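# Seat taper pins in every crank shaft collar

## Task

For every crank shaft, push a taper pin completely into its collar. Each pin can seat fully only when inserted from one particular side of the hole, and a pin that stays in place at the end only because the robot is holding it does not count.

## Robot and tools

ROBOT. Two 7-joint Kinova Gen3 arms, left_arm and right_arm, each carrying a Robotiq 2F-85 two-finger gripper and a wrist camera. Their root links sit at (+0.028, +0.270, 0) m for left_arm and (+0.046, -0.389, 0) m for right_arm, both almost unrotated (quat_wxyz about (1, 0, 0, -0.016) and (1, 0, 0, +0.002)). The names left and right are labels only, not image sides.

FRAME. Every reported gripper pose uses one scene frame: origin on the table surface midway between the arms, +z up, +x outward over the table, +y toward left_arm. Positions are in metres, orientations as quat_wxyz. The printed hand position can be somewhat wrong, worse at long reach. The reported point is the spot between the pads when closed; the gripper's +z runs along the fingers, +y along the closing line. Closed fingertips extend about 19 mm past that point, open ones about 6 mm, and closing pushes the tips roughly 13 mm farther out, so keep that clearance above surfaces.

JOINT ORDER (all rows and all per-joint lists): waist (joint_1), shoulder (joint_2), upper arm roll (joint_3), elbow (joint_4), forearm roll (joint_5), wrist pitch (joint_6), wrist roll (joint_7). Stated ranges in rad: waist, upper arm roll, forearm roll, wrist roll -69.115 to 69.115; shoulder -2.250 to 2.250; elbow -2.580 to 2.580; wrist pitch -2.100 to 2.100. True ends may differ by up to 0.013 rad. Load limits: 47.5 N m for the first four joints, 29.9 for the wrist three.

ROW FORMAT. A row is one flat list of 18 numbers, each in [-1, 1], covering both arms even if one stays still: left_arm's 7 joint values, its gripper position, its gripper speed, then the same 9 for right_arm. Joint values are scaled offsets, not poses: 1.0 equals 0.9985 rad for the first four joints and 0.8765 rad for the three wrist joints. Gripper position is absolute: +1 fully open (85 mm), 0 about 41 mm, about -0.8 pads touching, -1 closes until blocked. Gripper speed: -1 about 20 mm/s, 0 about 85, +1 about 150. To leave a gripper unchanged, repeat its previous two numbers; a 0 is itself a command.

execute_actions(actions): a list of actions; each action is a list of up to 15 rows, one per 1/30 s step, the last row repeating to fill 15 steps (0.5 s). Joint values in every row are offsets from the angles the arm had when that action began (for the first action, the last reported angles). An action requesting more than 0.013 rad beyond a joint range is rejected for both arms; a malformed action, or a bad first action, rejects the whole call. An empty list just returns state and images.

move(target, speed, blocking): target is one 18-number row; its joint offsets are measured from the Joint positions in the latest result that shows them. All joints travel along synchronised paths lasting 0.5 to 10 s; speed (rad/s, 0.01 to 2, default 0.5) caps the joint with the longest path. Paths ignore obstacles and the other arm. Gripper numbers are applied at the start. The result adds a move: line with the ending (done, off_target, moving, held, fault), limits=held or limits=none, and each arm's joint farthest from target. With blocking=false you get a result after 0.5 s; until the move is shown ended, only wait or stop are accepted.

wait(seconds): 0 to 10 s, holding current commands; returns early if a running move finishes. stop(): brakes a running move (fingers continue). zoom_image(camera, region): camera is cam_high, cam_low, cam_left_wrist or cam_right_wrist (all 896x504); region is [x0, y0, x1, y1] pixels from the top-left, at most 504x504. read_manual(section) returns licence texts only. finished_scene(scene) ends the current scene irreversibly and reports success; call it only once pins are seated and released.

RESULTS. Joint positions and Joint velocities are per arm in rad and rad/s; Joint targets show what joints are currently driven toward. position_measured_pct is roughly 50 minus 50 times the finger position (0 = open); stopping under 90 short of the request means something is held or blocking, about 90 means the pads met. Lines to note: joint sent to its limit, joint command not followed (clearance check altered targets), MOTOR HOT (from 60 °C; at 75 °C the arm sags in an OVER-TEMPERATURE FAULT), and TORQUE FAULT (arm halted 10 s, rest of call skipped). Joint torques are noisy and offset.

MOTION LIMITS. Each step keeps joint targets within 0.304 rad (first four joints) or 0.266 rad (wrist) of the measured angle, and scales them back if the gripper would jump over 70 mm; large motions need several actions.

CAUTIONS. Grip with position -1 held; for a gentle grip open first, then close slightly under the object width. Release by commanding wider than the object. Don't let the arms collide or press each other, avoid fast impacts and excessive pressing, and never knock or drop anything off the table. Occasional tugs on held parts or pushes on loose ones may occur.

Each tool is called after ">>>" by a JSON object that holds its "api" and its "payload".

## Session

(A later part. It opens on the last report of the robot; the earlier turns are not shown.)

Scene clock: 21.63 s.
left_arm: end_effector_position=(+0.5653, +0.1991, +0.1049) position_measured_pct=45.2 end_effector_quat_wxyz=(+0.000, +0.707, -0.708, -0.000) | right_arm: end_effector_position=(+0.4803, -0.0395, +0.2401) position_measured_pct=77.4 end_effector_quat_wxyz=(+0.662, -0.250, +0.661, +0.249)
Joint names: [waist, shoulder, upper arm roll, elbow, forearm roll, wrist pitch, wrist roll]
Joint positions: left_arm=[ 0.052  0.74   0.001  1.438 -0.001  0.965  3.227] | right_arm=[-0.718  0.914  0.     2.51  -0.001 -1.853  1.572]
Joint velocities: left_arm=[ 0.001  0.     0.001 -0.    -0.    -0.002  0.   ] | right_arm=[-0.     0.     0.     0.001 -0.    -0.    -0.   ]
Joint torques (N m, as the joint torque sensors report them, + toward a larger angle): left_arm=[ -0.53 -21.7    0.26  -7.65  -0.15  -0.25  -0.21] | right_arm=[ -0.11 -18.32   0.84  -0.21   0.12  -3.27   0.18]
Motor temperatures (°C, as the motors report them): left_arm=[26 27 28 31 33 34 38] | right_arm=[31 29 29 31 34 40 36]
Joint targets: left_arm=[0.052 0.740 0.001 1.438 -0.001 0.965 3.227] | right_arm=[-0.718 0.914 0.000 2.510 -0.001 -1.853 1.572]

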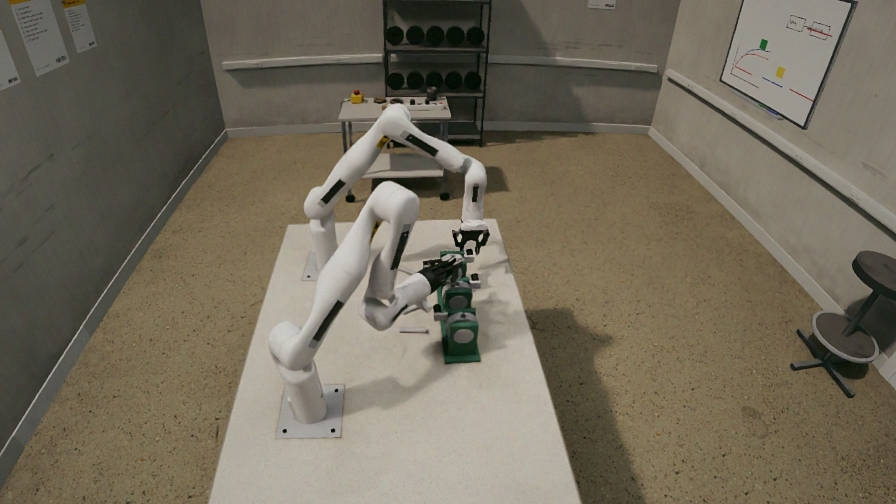

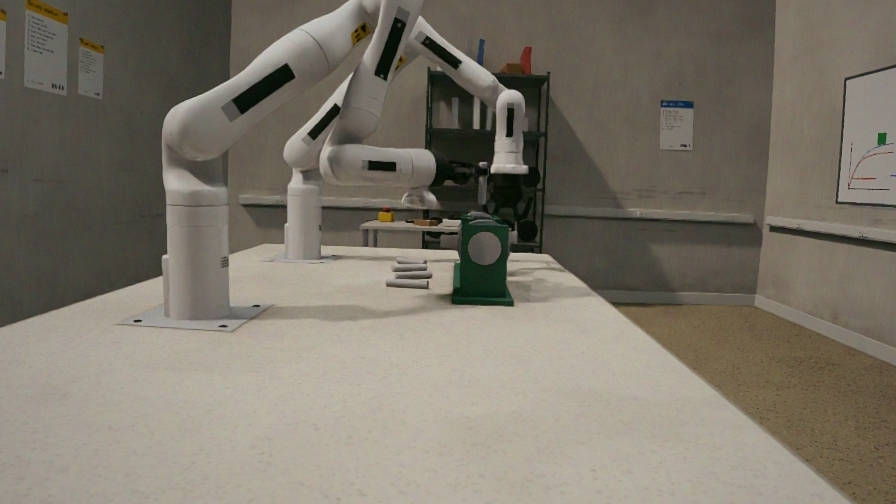

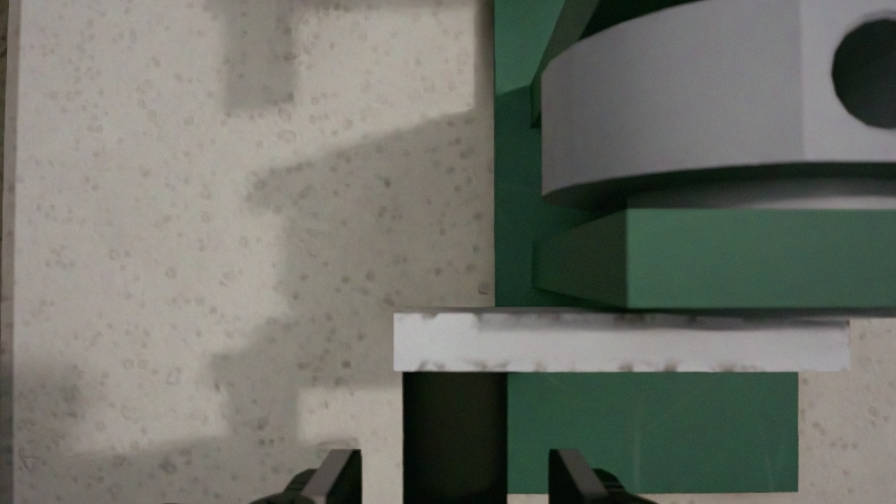

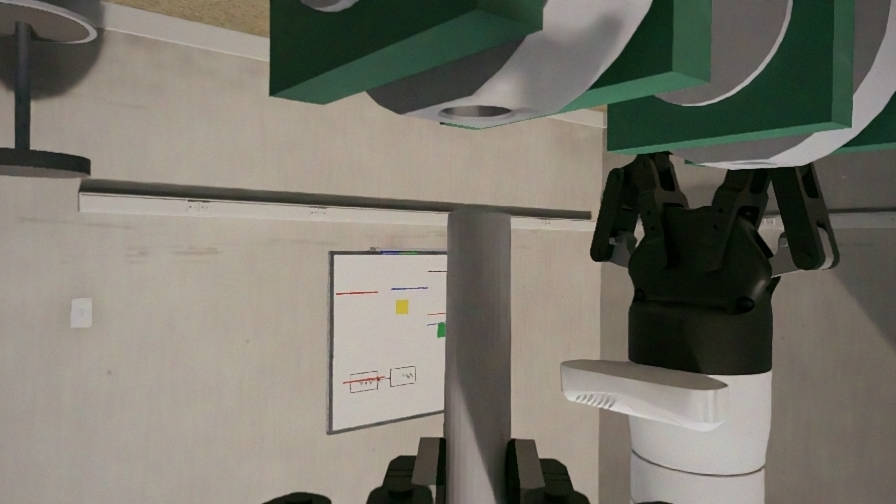

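>>> {"api": "move", "payload": {"target": [0,-0.1,0,-0.11,0,0.238,0,0.1,0,0,0.046,0,-0.0075,0,-0.0445,0,-1,0.3], "speed": 0.4}}

>>> {"api": "move", "payload": {"target": [0,-0.5,0,0.4,0,-0.5,-1,-1,0,0,0,0,0,0,0,0,-1,0.3], "speed": 1.0}}

>>> {"api": "move", "payload": {"target": [0.31,-0.263,0,0.718,0,-0.88,-0.89,-1,0,0,0,0,0,0,0,0,-1,0.3], "speed": 1.0}}

Scene clock: 22.93 s.
left_arm: end_effector_position=(+0.5649, +0.1992, +0.1892) position_measured_pct=45.2 end_effector_quat_wxyz=(-0.000, +0.707, -0.708, -0.000) | right_arm: end_effector_position=(+0.4802, -0.0396, +0.2284) position_measured_pct=77.4 end_effector_quat_wxyz=(+0.662, -0.250, +0.661, +0.249)
Joint names: [waist, shoulder, upper arm roll, elbow, forearm roll, wrist pitch, wrist roll]
Joint positions: left_arm=[ 0.052  0.64   0.001  1.328 -0.001  1.173  3.227] | right_arm=[-0.718  0.959  0.     2.502 -0.001 -1.892  1.572]
Joint velocities: left_arm=[ 0.    -0.002 -0.    -0.     0.     0.001 -0.   ] | right_arm=[ 0.     0.002  0.001  0.    -0.     0.    -0.   ]
Joint torques (N m, as the joint torque sensors report them, + toward a larger angle): left_arm=[ -0.24 -21.21  -0.08  -8.64  -0.16  -0.15   0.01] | right_arm=[ -0.31 -18.28   1.07  -0.27  -0.09  -3.15  -0.25]
Motor temperatures (°C, as the motors report them): left_arm=[26 27 28 31 33 34 38] | right_arm=[31 29 29 31 34 40 36]
Joint targets: left_arm=[0.052 0.640 0.001 1.328 -0.001 1.173 3.227] | right_arm=[-0.718 0.960 0.000 2.502 -0.001 -1.892 1.572]
move: done; limits=none; left_arm: farthest joint: the waist, 0.000 radians from its target (0.000 radians at the start); right_arm: farthest joint: the shoulder, 0.001 radians from its target (0.046 radians at the start)

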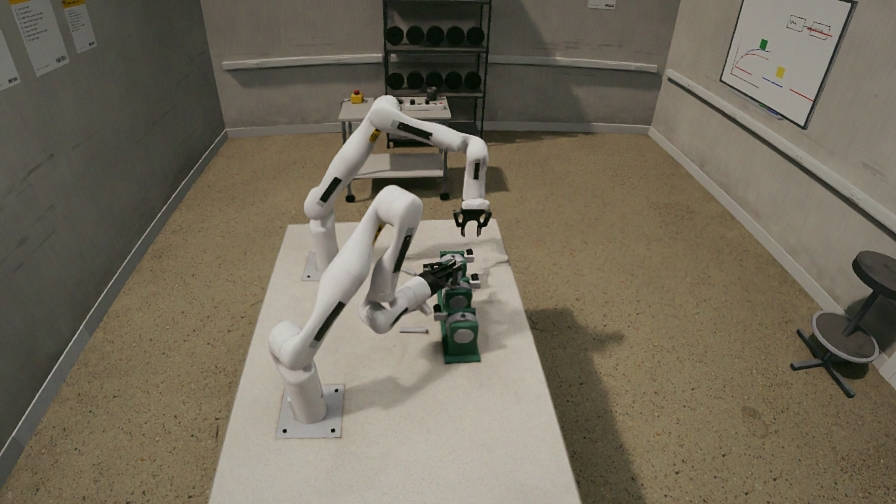

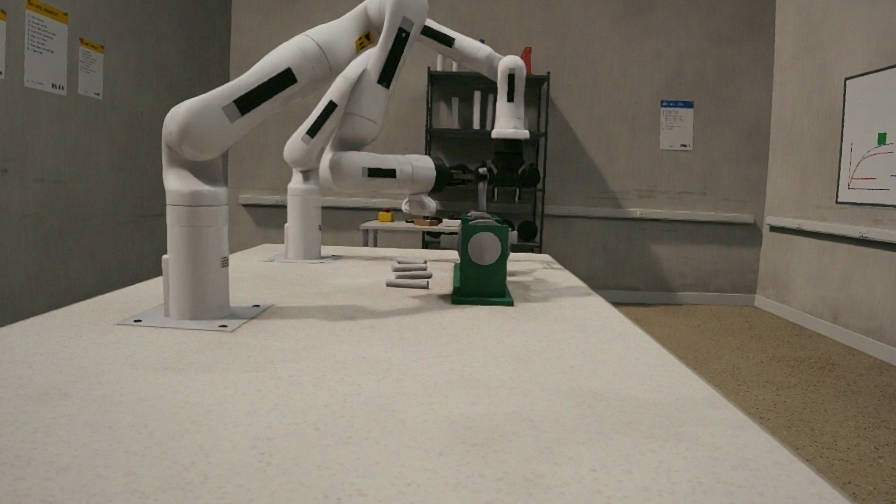

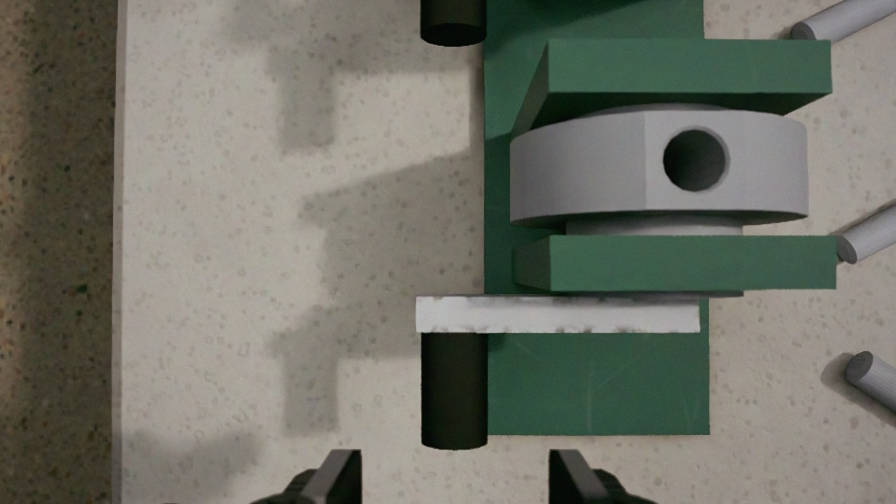

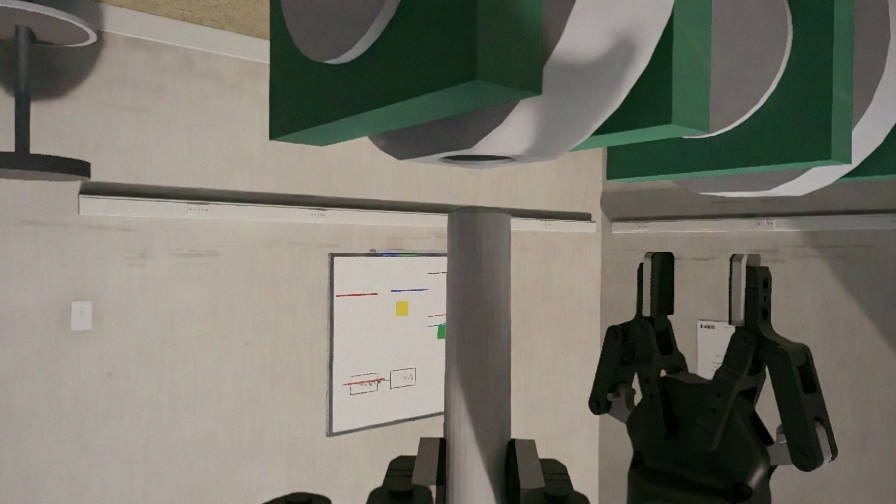

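Scene clock: 24.47 s.
left_arm: end_effector_position=(+0.5430, +0.2010, +0.3417) position_measured_pct=91.7 end_effector_quat_wxyz=(+0.241, -0.327, +0.907, -0.111) | right_arm: end_effector_position=(+0.4802, -0.0396, +0.2284) position_measured_pct=77.4 end_effector_quat_wxyz=(+0.662, -0.250, +0.661, +0.249)
Joint names: [waist, shoulder, upper arm roll, elbow, forearm roll, wrist pitch, wrist roll]
Joint positions: left_arm=[ 0.052  0.141  0.001  1.727 -0.001  0.735  2.35 ] | right_arm=[-0.718  0.959  0.     2.502 -0.001 -1.892  1.572]
Joint velocities: left_arm=[-0.001 -0.002  0.     0.     0.     0.     0.   ] | right_arm=[ 0.    -0.    -0.001  0.     0.    -0.     0.   ]
Joint torques (N m, as the joint torque sensors report them, + toward a larger angle): left_arm=[ -0.44 -13.54  -0.35 -10.36   0.04  -1.52   0.16] | right_arm=[ -0.37 -18.4    1.23   0.    -0.02  -3.29  -0.11]
Motor temperatures (°C, as the motors report them): left_arm=[26 27 28 31 33 34 38] | right_arm=[31 29 29 31 34 40 36]
Joint targets: left_arm=[0.052 0.141 0.001 1.727 -0.001 0.735 2.350] | right_arm=[-0.718 0.959 0.000 2.502 -0.001 -1.892 1.572]
move: done; limits=none; left_arm: farthest joint: the shoulder, 0.001 radians from its target (0.500 radians at the start); right_arm: farthest joint: the waist, 0.000 radians from its target (0.000 radians at the start)

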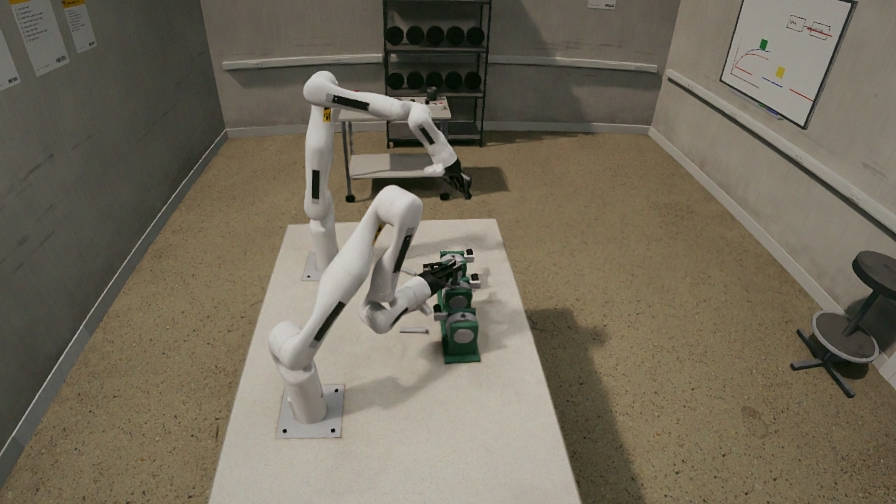

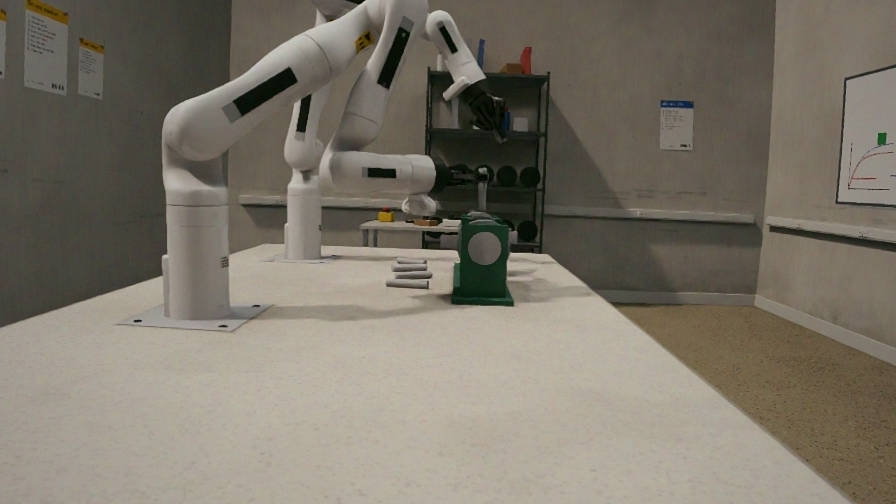

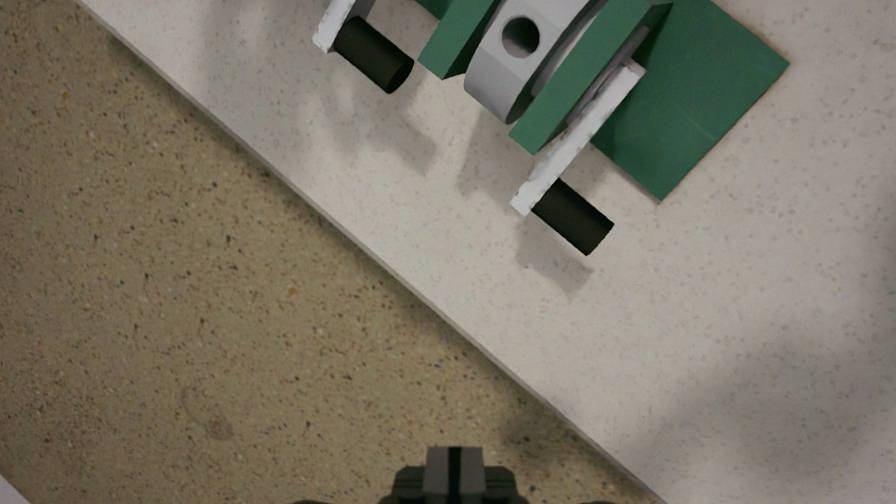

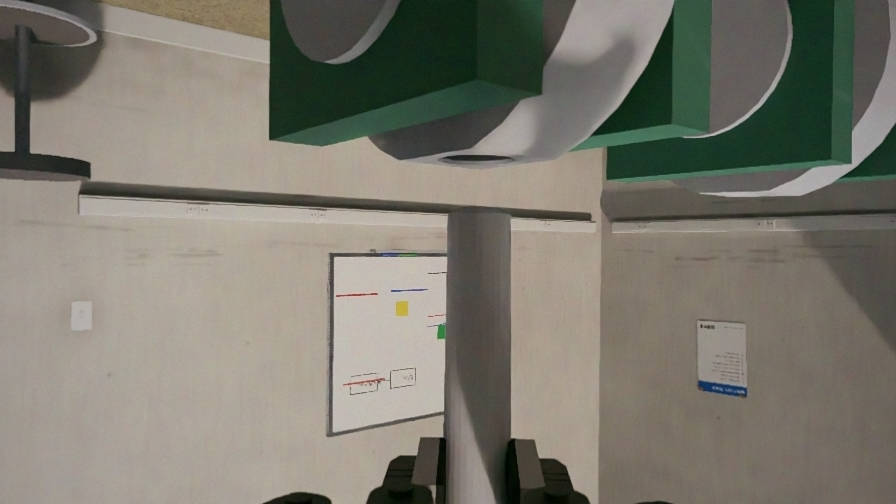

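Scene clock: 25.90 s.
left_arm: end_effector_position=(+0.3998, +0.0879, +0.2833) position_measured_pct=91.7 end_effector_quat_wxyz=(+0.406, +0.180, +0.892, -0.081) | right_arm: end_effector_position=(+0.4802, -0.0396, +0.2284) position_measured_pct=77.4 end_effector_quat_wxyz=(+0.662, -0.250, +0.661, +0.249)
Joint names: [waist, shoulder, upper arm roll, elbow, forearm roll, wrist pitch, wrist roll]
Joint positions: left_arm=[ 0.362 -0.121  0.001  2.444 -0.001 -0.036  1.57 ] | right_arm=[-0.718  0.959  0.     2.502 -0.001 -1.892  1.572]
Joint velocities: left_arm=[ 0.003 -0.002  0.001 -0.     0.     0.     0.   ] | right_arm=[-0.    -0.    -0.001 -0.001  0.    -0.001  0.   ]
Joint torques (N m, as the joint torque sensors report them, + toward a larger angle): left_arm=[-0.29 -6.65 -0.04 -9.19 -0.04 -2.23 -0.15] | right_arm=[ -0.02 -18.52   0.49   0.32   0.21  -3.48  -0.19]
Motor temperatures (°C, as the motors report them): left_arm=[26 27 28 31 33 34 38] | right_arm=[31 29 29 31 34 40 36]
Joint targets: left_arm=[0.362 -0.121 0.001 2.444 -0.001 -0.036 1.570] | right_arm=[-0.718 0.959 0.000 2.502 -0.001 -1.892 1.572]
move: done; limits=none; left_arm: farthest joint: the shoulder, 0.001 radians from its target (0.263 radians at the start); right_arm: farthest joint: the waist, 0.000 radians from its target (0.000 radians at the start)

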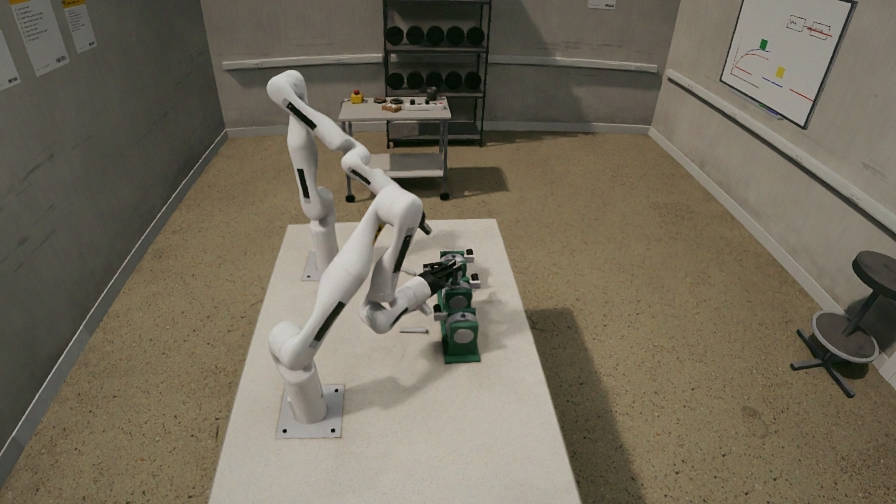

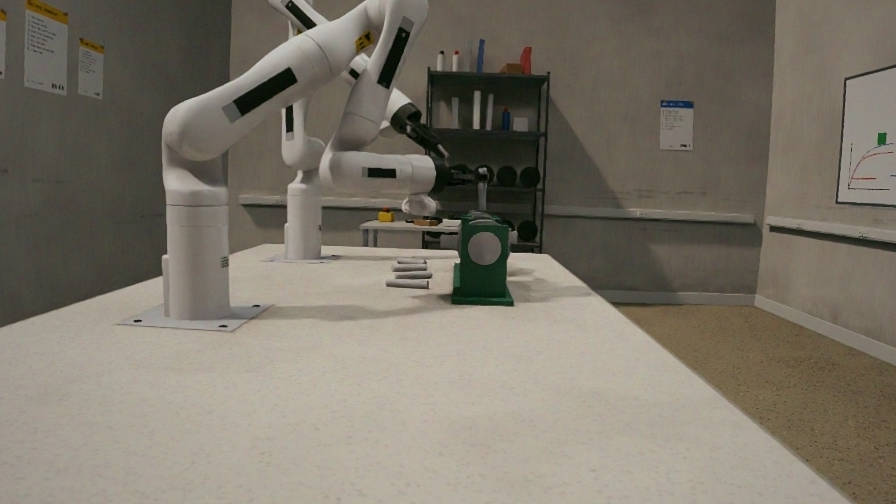

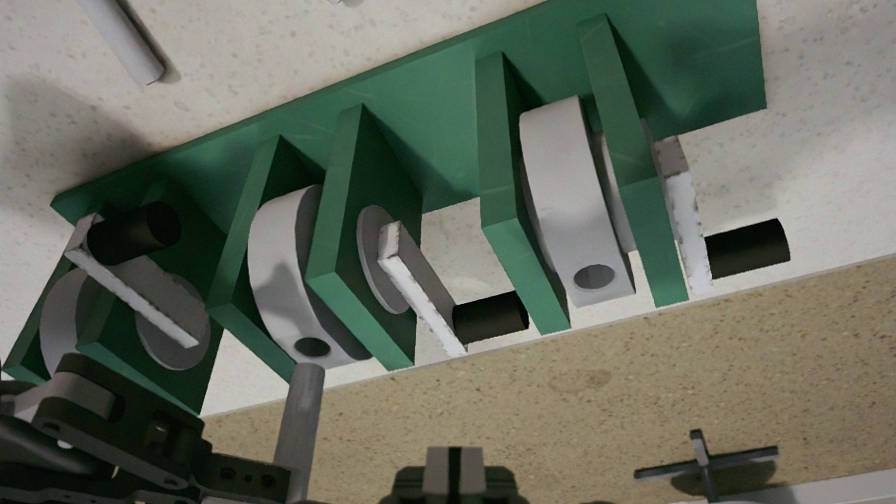

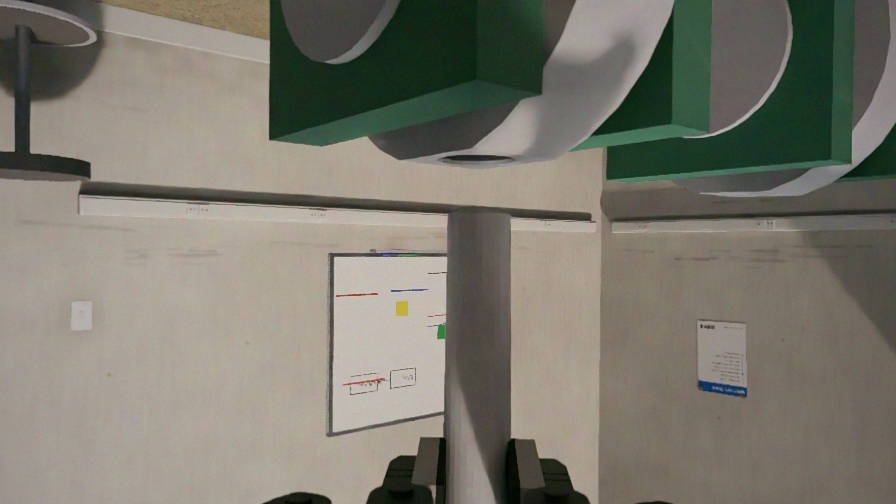

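>>> {"api": "zoom_image", "payload": {"camera": "cam_left_wrist", "region": [240,310,400,480]}}

Region (240, 310, 400, 480) of cam_left_wrist's 896x504 image, scaled by 2.965; it fills the left 474 columns of this view, and the rest is white.

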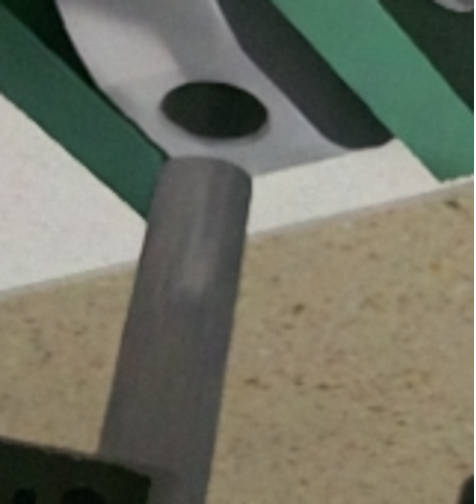

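>>> {"api": "move", "payload": {"target": [0,0,0,0,0,0,0,-1,0,0,0.054,0,-0.011,0,-0.049,0,-1,0.3], "speed": 0.06}}

Scene clock: 27.47 s.
left_arm: end_effector_position=(+0.3998, +0.0879, +0.2833) position_measured_pct=91.7 end_effector_quat_wxyz=(+0.406, +0.180, +0.892, -0.081) | right_arm: end_effector_position=(+0.4801, -0.0397, +0.2141) position_measured_pct=77.4 end_effector_quat_wxyz=(+0.662, -0.250, +0.661, +0.249)
Joint names: [waist, shoulder, upper arm roll, elbow, forearm roll, wrist pitch, wrist roll]
Joint positions: left_arm=[ 0.362 -0.121  0.001  2.444 -0.001 -0.036  1.57 ] | right_arm=[-0.718  1.013  0.     2.491 -0.001 -1.935  1.572]
Joint velocities: left_arm=[-0.    -0.     0.001  0.    -0.     0.001  0.   ] | right_arm=[ 0.     0.002 -0.     0.001 -0.     0.002  0.   ]
Joint torques (N m, as the joint torque sensors report them, + toward a larger angle): left_arm=[-0.05 -6.83 -0.5  -9.25 -0.14 -2.34 -0.03] | right_arm=[ -0.39 -18.75   0.67   0.09   0.21  -3.58   0.07]
Motor temperatures (°C, as the motors report them): left_arm=[26 27 28 31 33 34 38] | right_arm=[31 29 29 31 34 40 36]
Joint targets: left_arm=[0.362 -0.121 0.001 2.444 -0.001 -0.036 1.570] | right_arm=[-0.718 1.013 0.000 2.491 -0.001 -1.935 1.572]
move: done; limits=none; left_arm: farthest joint: the waist, 0.000 radians from its target (0.000 radians at the start); right_arm: farthest joint: the waist, 0.000 radians from its target (0.000 radians at the start)

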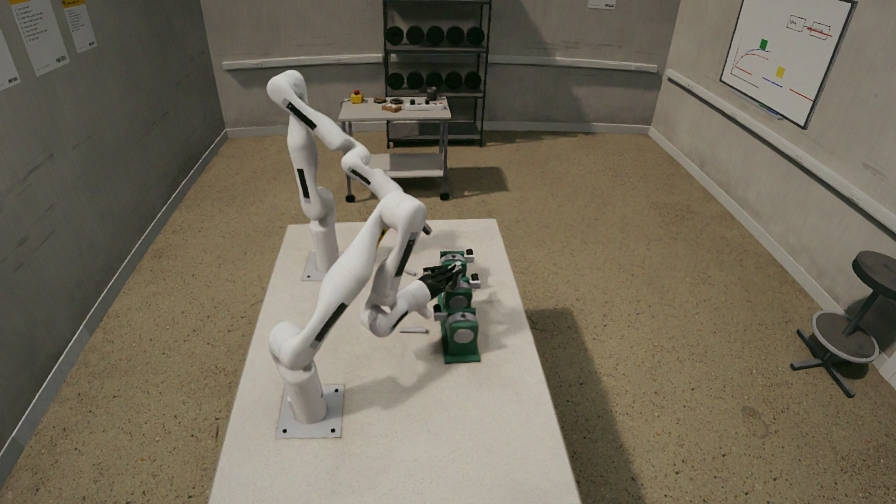

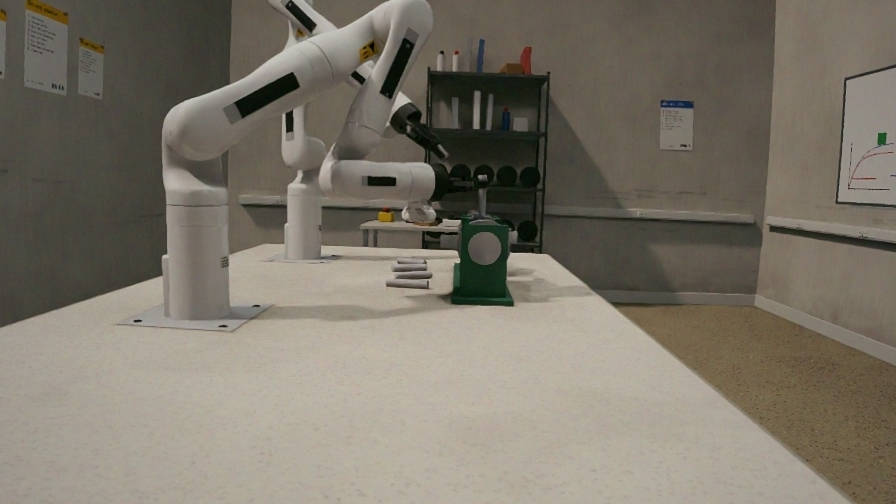

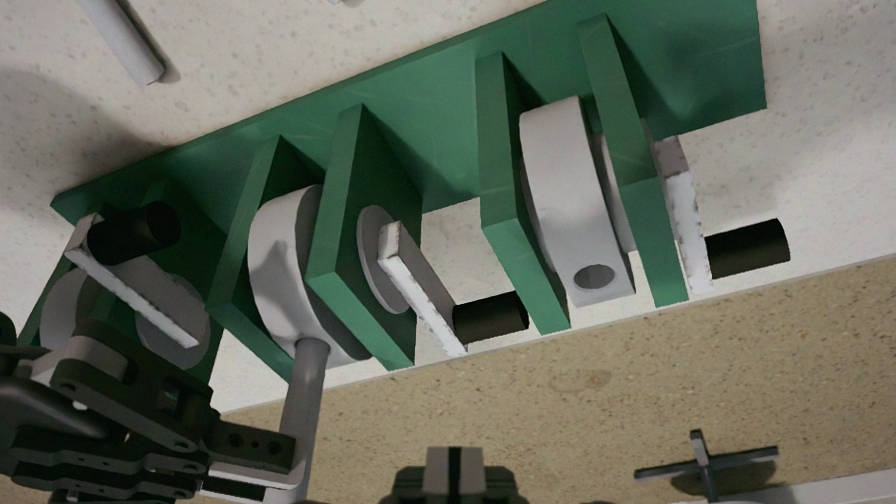

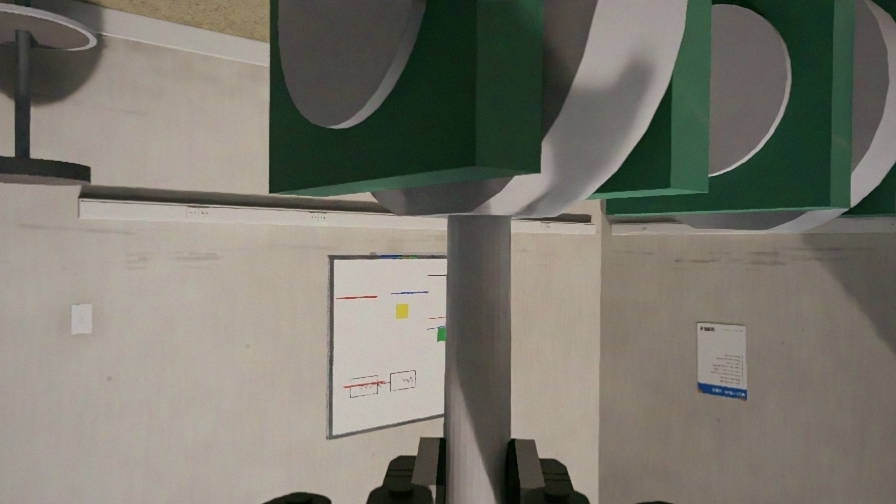

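>>> {"api": "move", "payload": {"target": [0,0,0,0,0,0,0,-1,0,0,0.058,0,-0.0157,0,-0.048,0,-1,0.3], "speed": 0.06}}

Scene clock: 28.93 s.
left_arm: end_effector_position=(+0.3998, +0.0879, +0.2833) position_measured_pct=91.7 end_effector_quat_wxyz=(+0.406, +0.180, +0.892, -0.081) | right_arm: end_effector_position=(+0.4802, -0.0399, +0.1981) position_measured_pct=77.4 end_effector_quat_wxyz=(+0.662, -0.249, +0.661, +0.249)
Joint names: [waist, shoulder, upper arm roll, elbow, forearm roll, wrist pitch, wrist roll]
Joint positions: left_arm=[ 0.362 -0.121  0.001  2.444 -0.001 -0.036  1.57 ] | right_arm=[-0.718  1.071  0.     2.476 -0.001 -1.977  1.572]
Joint velocities: left_arm=[ 0.    -0.    -0.001 -0.    -0.    -0.001  0.   ] | right_arm=[ 0.     0.001  0.001 -0.003  0.     0.001 -0.   ]
Joint torques (N m, as the joint torque sensors report them, + toward a larger angle): left_arm=[-0.1  -6.32 -0.17 -8.88  0.1  -2.49 -0.08] | right_arm=[ -0.58 -18.98   0.27   0.84  -0.11  -3.44  -0.13]
Motor temperatures (°C, as the motors report them): left_arm=[26 27 28 31 33 34 38] | right_arm=[31 29 29 31 34 40 36]
Joint targets: left_arm=[0.362 -0.121 0.001 2.444 -0.001 -0.036 1.570] | right_arm=[-0.718 1.071 0.000 2.475 -0.001 -1.977 1.572]
move: done; limits=none; left_arm: farthest joint: the waist, 0.000 radians from its target (0.000 radians at the start); right_arm: farthest joint: the waist, 0.000 radians from its target (0.000 radians at the start)

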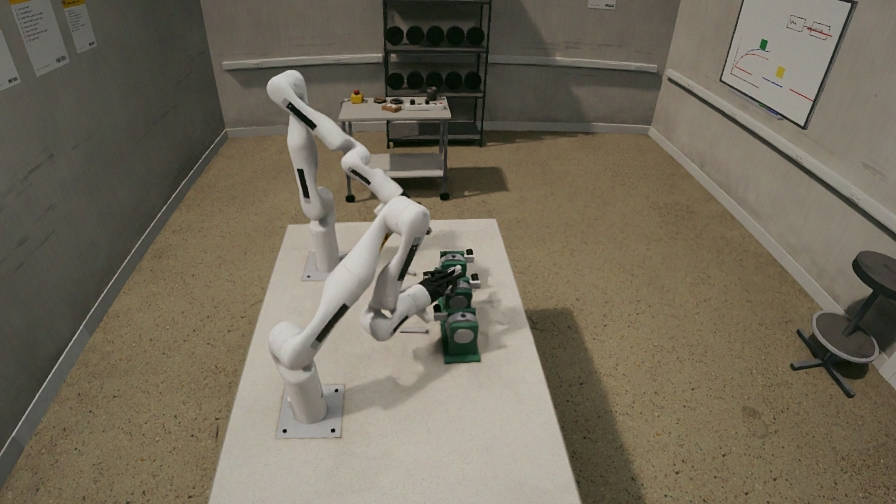

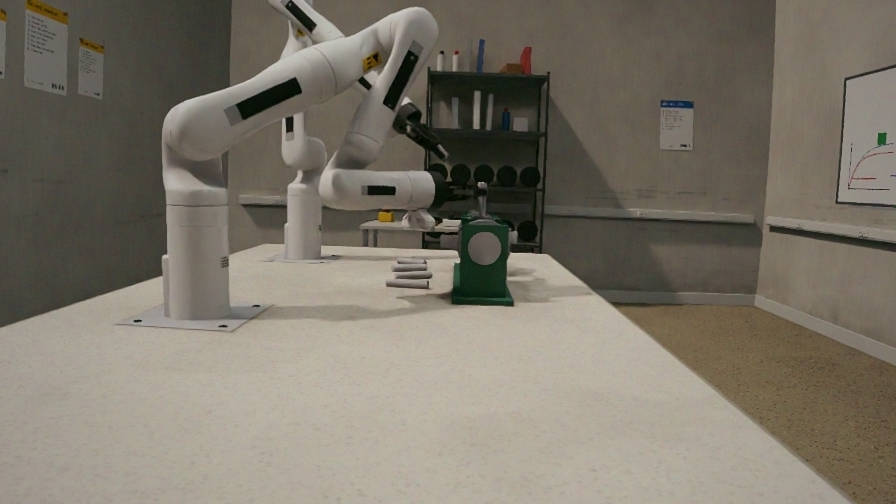

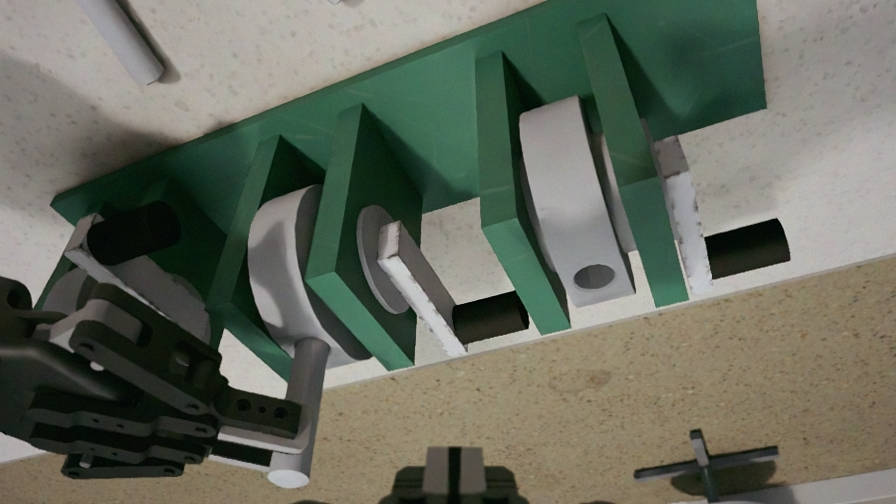

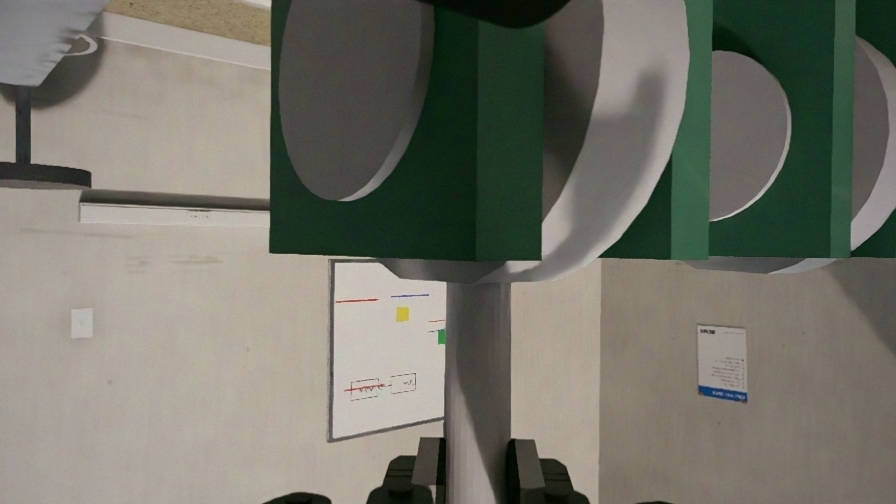

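>>> {"api": "move", "payload": {"target": [0,0,0,0,0,0,-0.9,-0.05,0,0,0,0,0,0,0,0,-0.2,0.3], "speed": 1.2}}

>>> {"api": "move", "payload": {"target": [0,0,0,0,0,0.3,-0.9,-0.05,0,0.45,-0.6,0,-0.1,0,0.9,0,-0.2,0.3], "speed": 1.0}}

Scene clock: 30.67 s.
left_arm: end_effector_position=(+0.3998, +0.0879, +0.2833) position_measured_pct=52.4 end_effector_quat_wxyz=(+0.406, +0.509, +0.755, +0.081) | right_arm: end_effector_position=(+0.4802, -0.0399, +0.1981) position_measured_pct=59.9 end_effector_quat_wxyz=(+0.662, -0.249, +0.661, +0.249)
Joint names: [waist, shoulder, upper arm roll, elbow, forearm roll, wrist pitch, wrist roll]
Joint positions: left_arm=[ 0.362 -0.121  0.001  2.444 -0.001 -0.036  0.781] | right_arm=[-0.718  1.071  0.     2.476 -0.001 -1.977  1.572]
Joint velocities: left_arm=[-0.001  0.    -0.002 -0.     0.     0.002  0.   ] | right_arm=[-0.    -0.001 -0.    -0.001  0.     0.001  0.   ]
Joint torques (N m, as the joint torque sensors report them, + toward a larger angle): left_arm=[-0.02 -6.41 -0.42 -9.   -0.22 -2.82 -0.25] | right_arm=[ -0.07 -17.69   0.36   0.94   0.04  -2.91   0.02]
Motor temperatures (°C, as the motors report them): left_arm=[26 27 28 31 33 34 38] | right_arm=[31 29 29 31 34 40 36]
Joint targets: left_arm=[0.362 -0.121 0.001 2.444 -0.001 -0.036 0.781] | right_arm=[-0.718 1.071 0.000 2.476 -0.001 -1.977 1.572]
move: done; limits=none; left_arm: farthest joint: the waist, 0.000 radians from its target (0.000 radians at the start); right_arm: farthest joint: the waist, 0.000 radians from its target (0.000 radians at the start)

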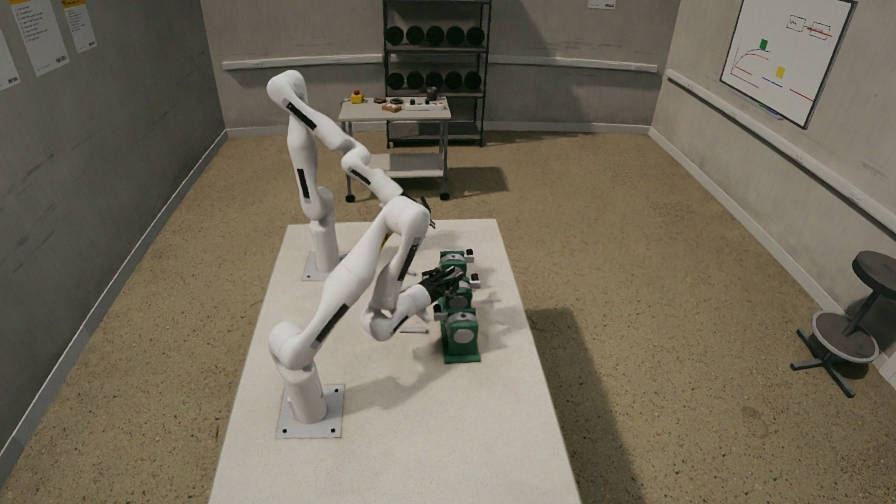

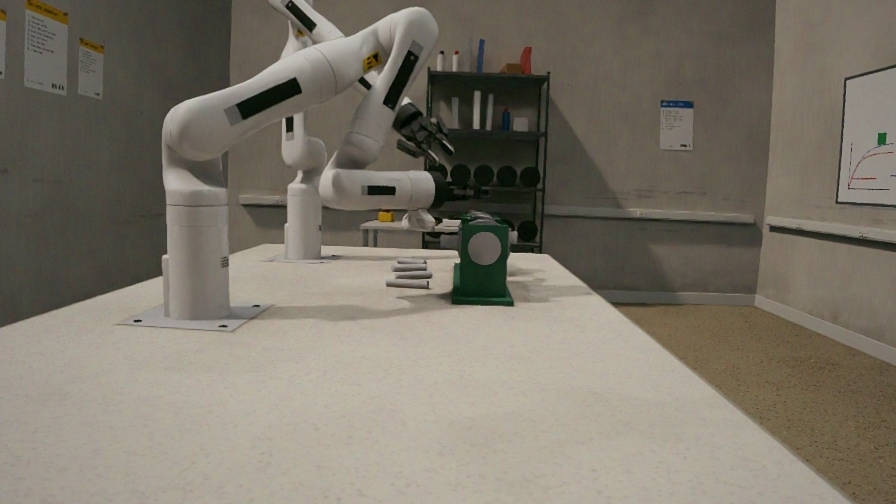

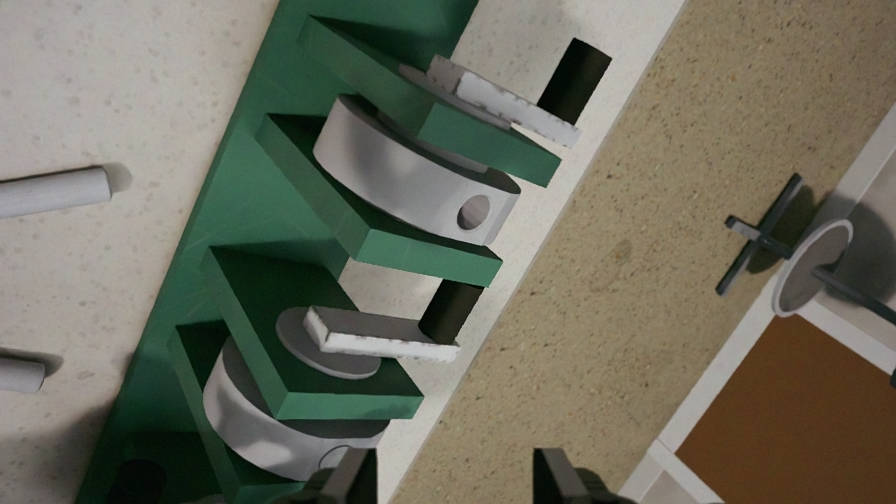

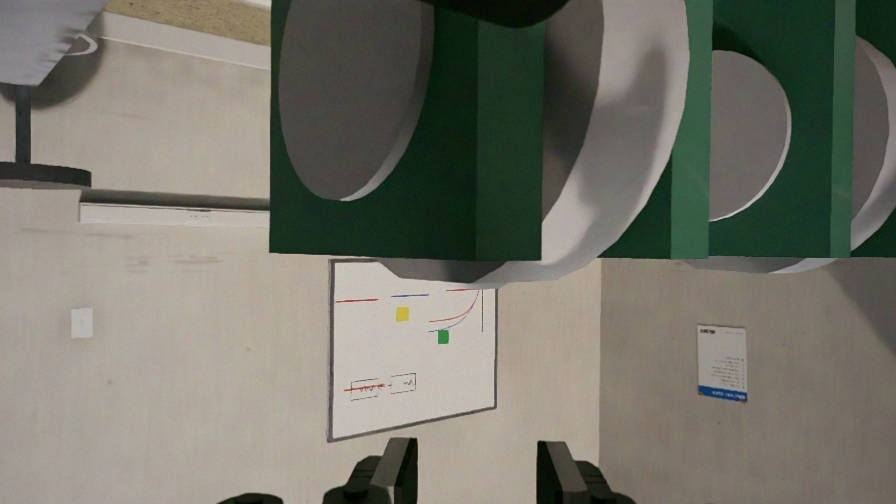

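Scene clock: 32.13 s.
left_arm: end_effector_position=(+0.3434, +0.1116, +0.2292) position_measured_pct=52.4 end_effector_quat_wxyz=(+0.242, +0.798, +0.527, +0.163) | right_arm: end_effector_position=(+0.6229, -0.2536, +0.3312) position_measured_pct=59.9 end_effector_quat_wxyz=(+0.669, -0.100, +0.731, +0.091)
Joint names: [waist, shoulder, upper arm roll, elbow, forearm roll, wrist pitch, wrist roll]
Joint positions: left_arm=[ 0.362 -0.121  0.001  2.444 -0.001  0.227 -0.008] | right_arm=[-0.269  0.472  0.     2.376 -0.001 -1.188  1.572]
Joint velocities: left_arm=[-0.    -0.001  0.    -0.    -0.     0.    -0.   ] | right_arm=[ 0.002 -0.003  0.001  0.     0.    -0.     0.   ]
Joint torques (N m, as the joint torque sensors report them, + toward a larger angle): left_arm=[-0.05 -6.37 -0.02 -9.02 -0.19 -1.69 -0.08] | right_arm=[ -0.51 -14.94   0.62  -4.7    0.21  -2.76  -0.17]
Motor temperatures (°C, as the motors report them): left_arm=[26 27 28 31 33 34 38] | right_arm=[31 29 29 31 34 40 36]
Joint targets: left_arm=[0.362 -0.121 0.001 2.444 -0.001 0.227 -0.008] | right_arm=[-0.269 0.472 0.000 2.376 -0.001 -1.188 1.572]
move: done; limits=none; left_arm: farthest joint: the waist, 0.000 radians from its target (0.000 radians at the start); right_arm: farthest joint: the waist, 0.001 radians from its target (0.450 radians at the start)

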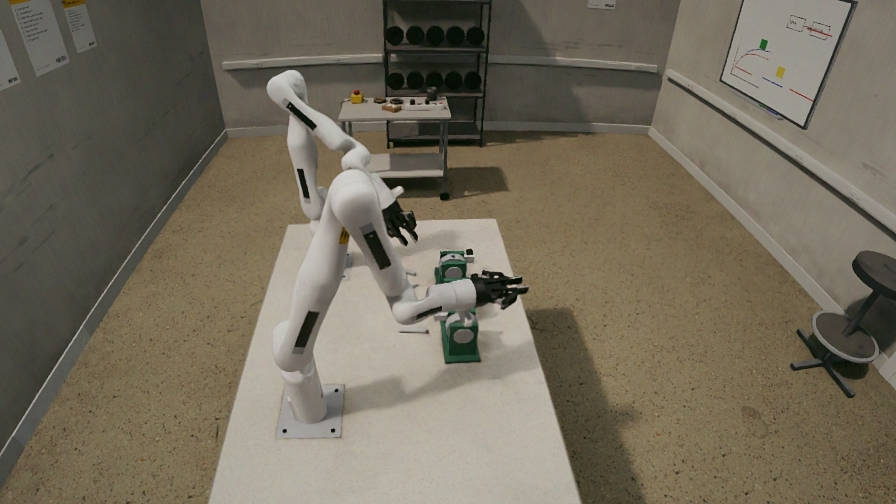

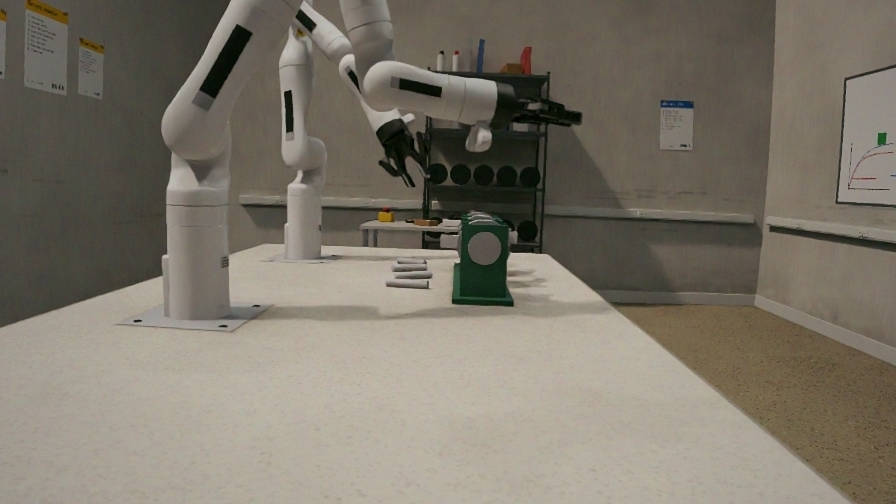

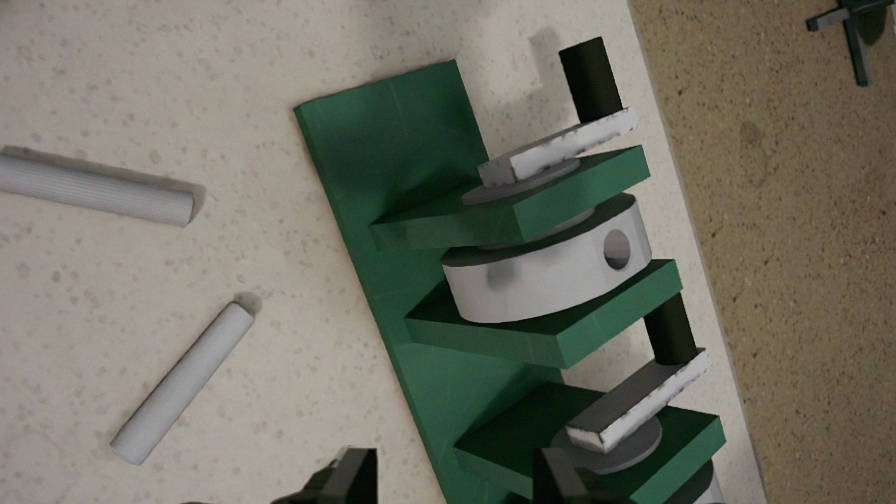

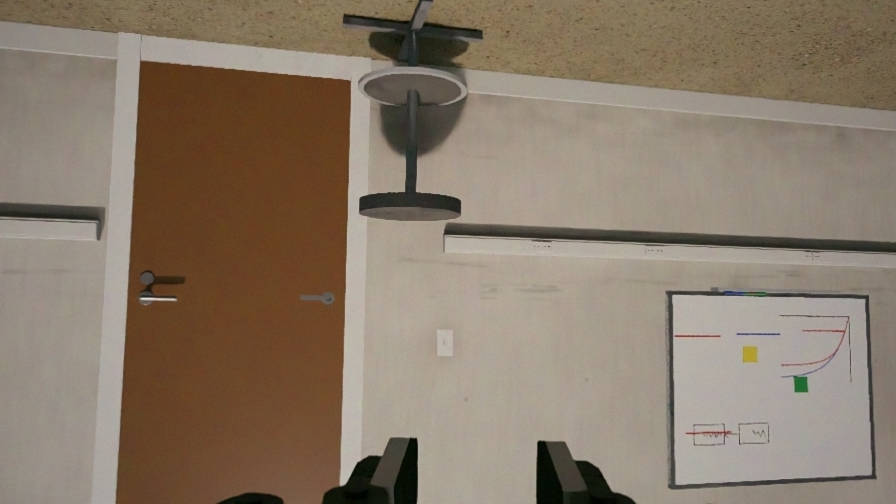

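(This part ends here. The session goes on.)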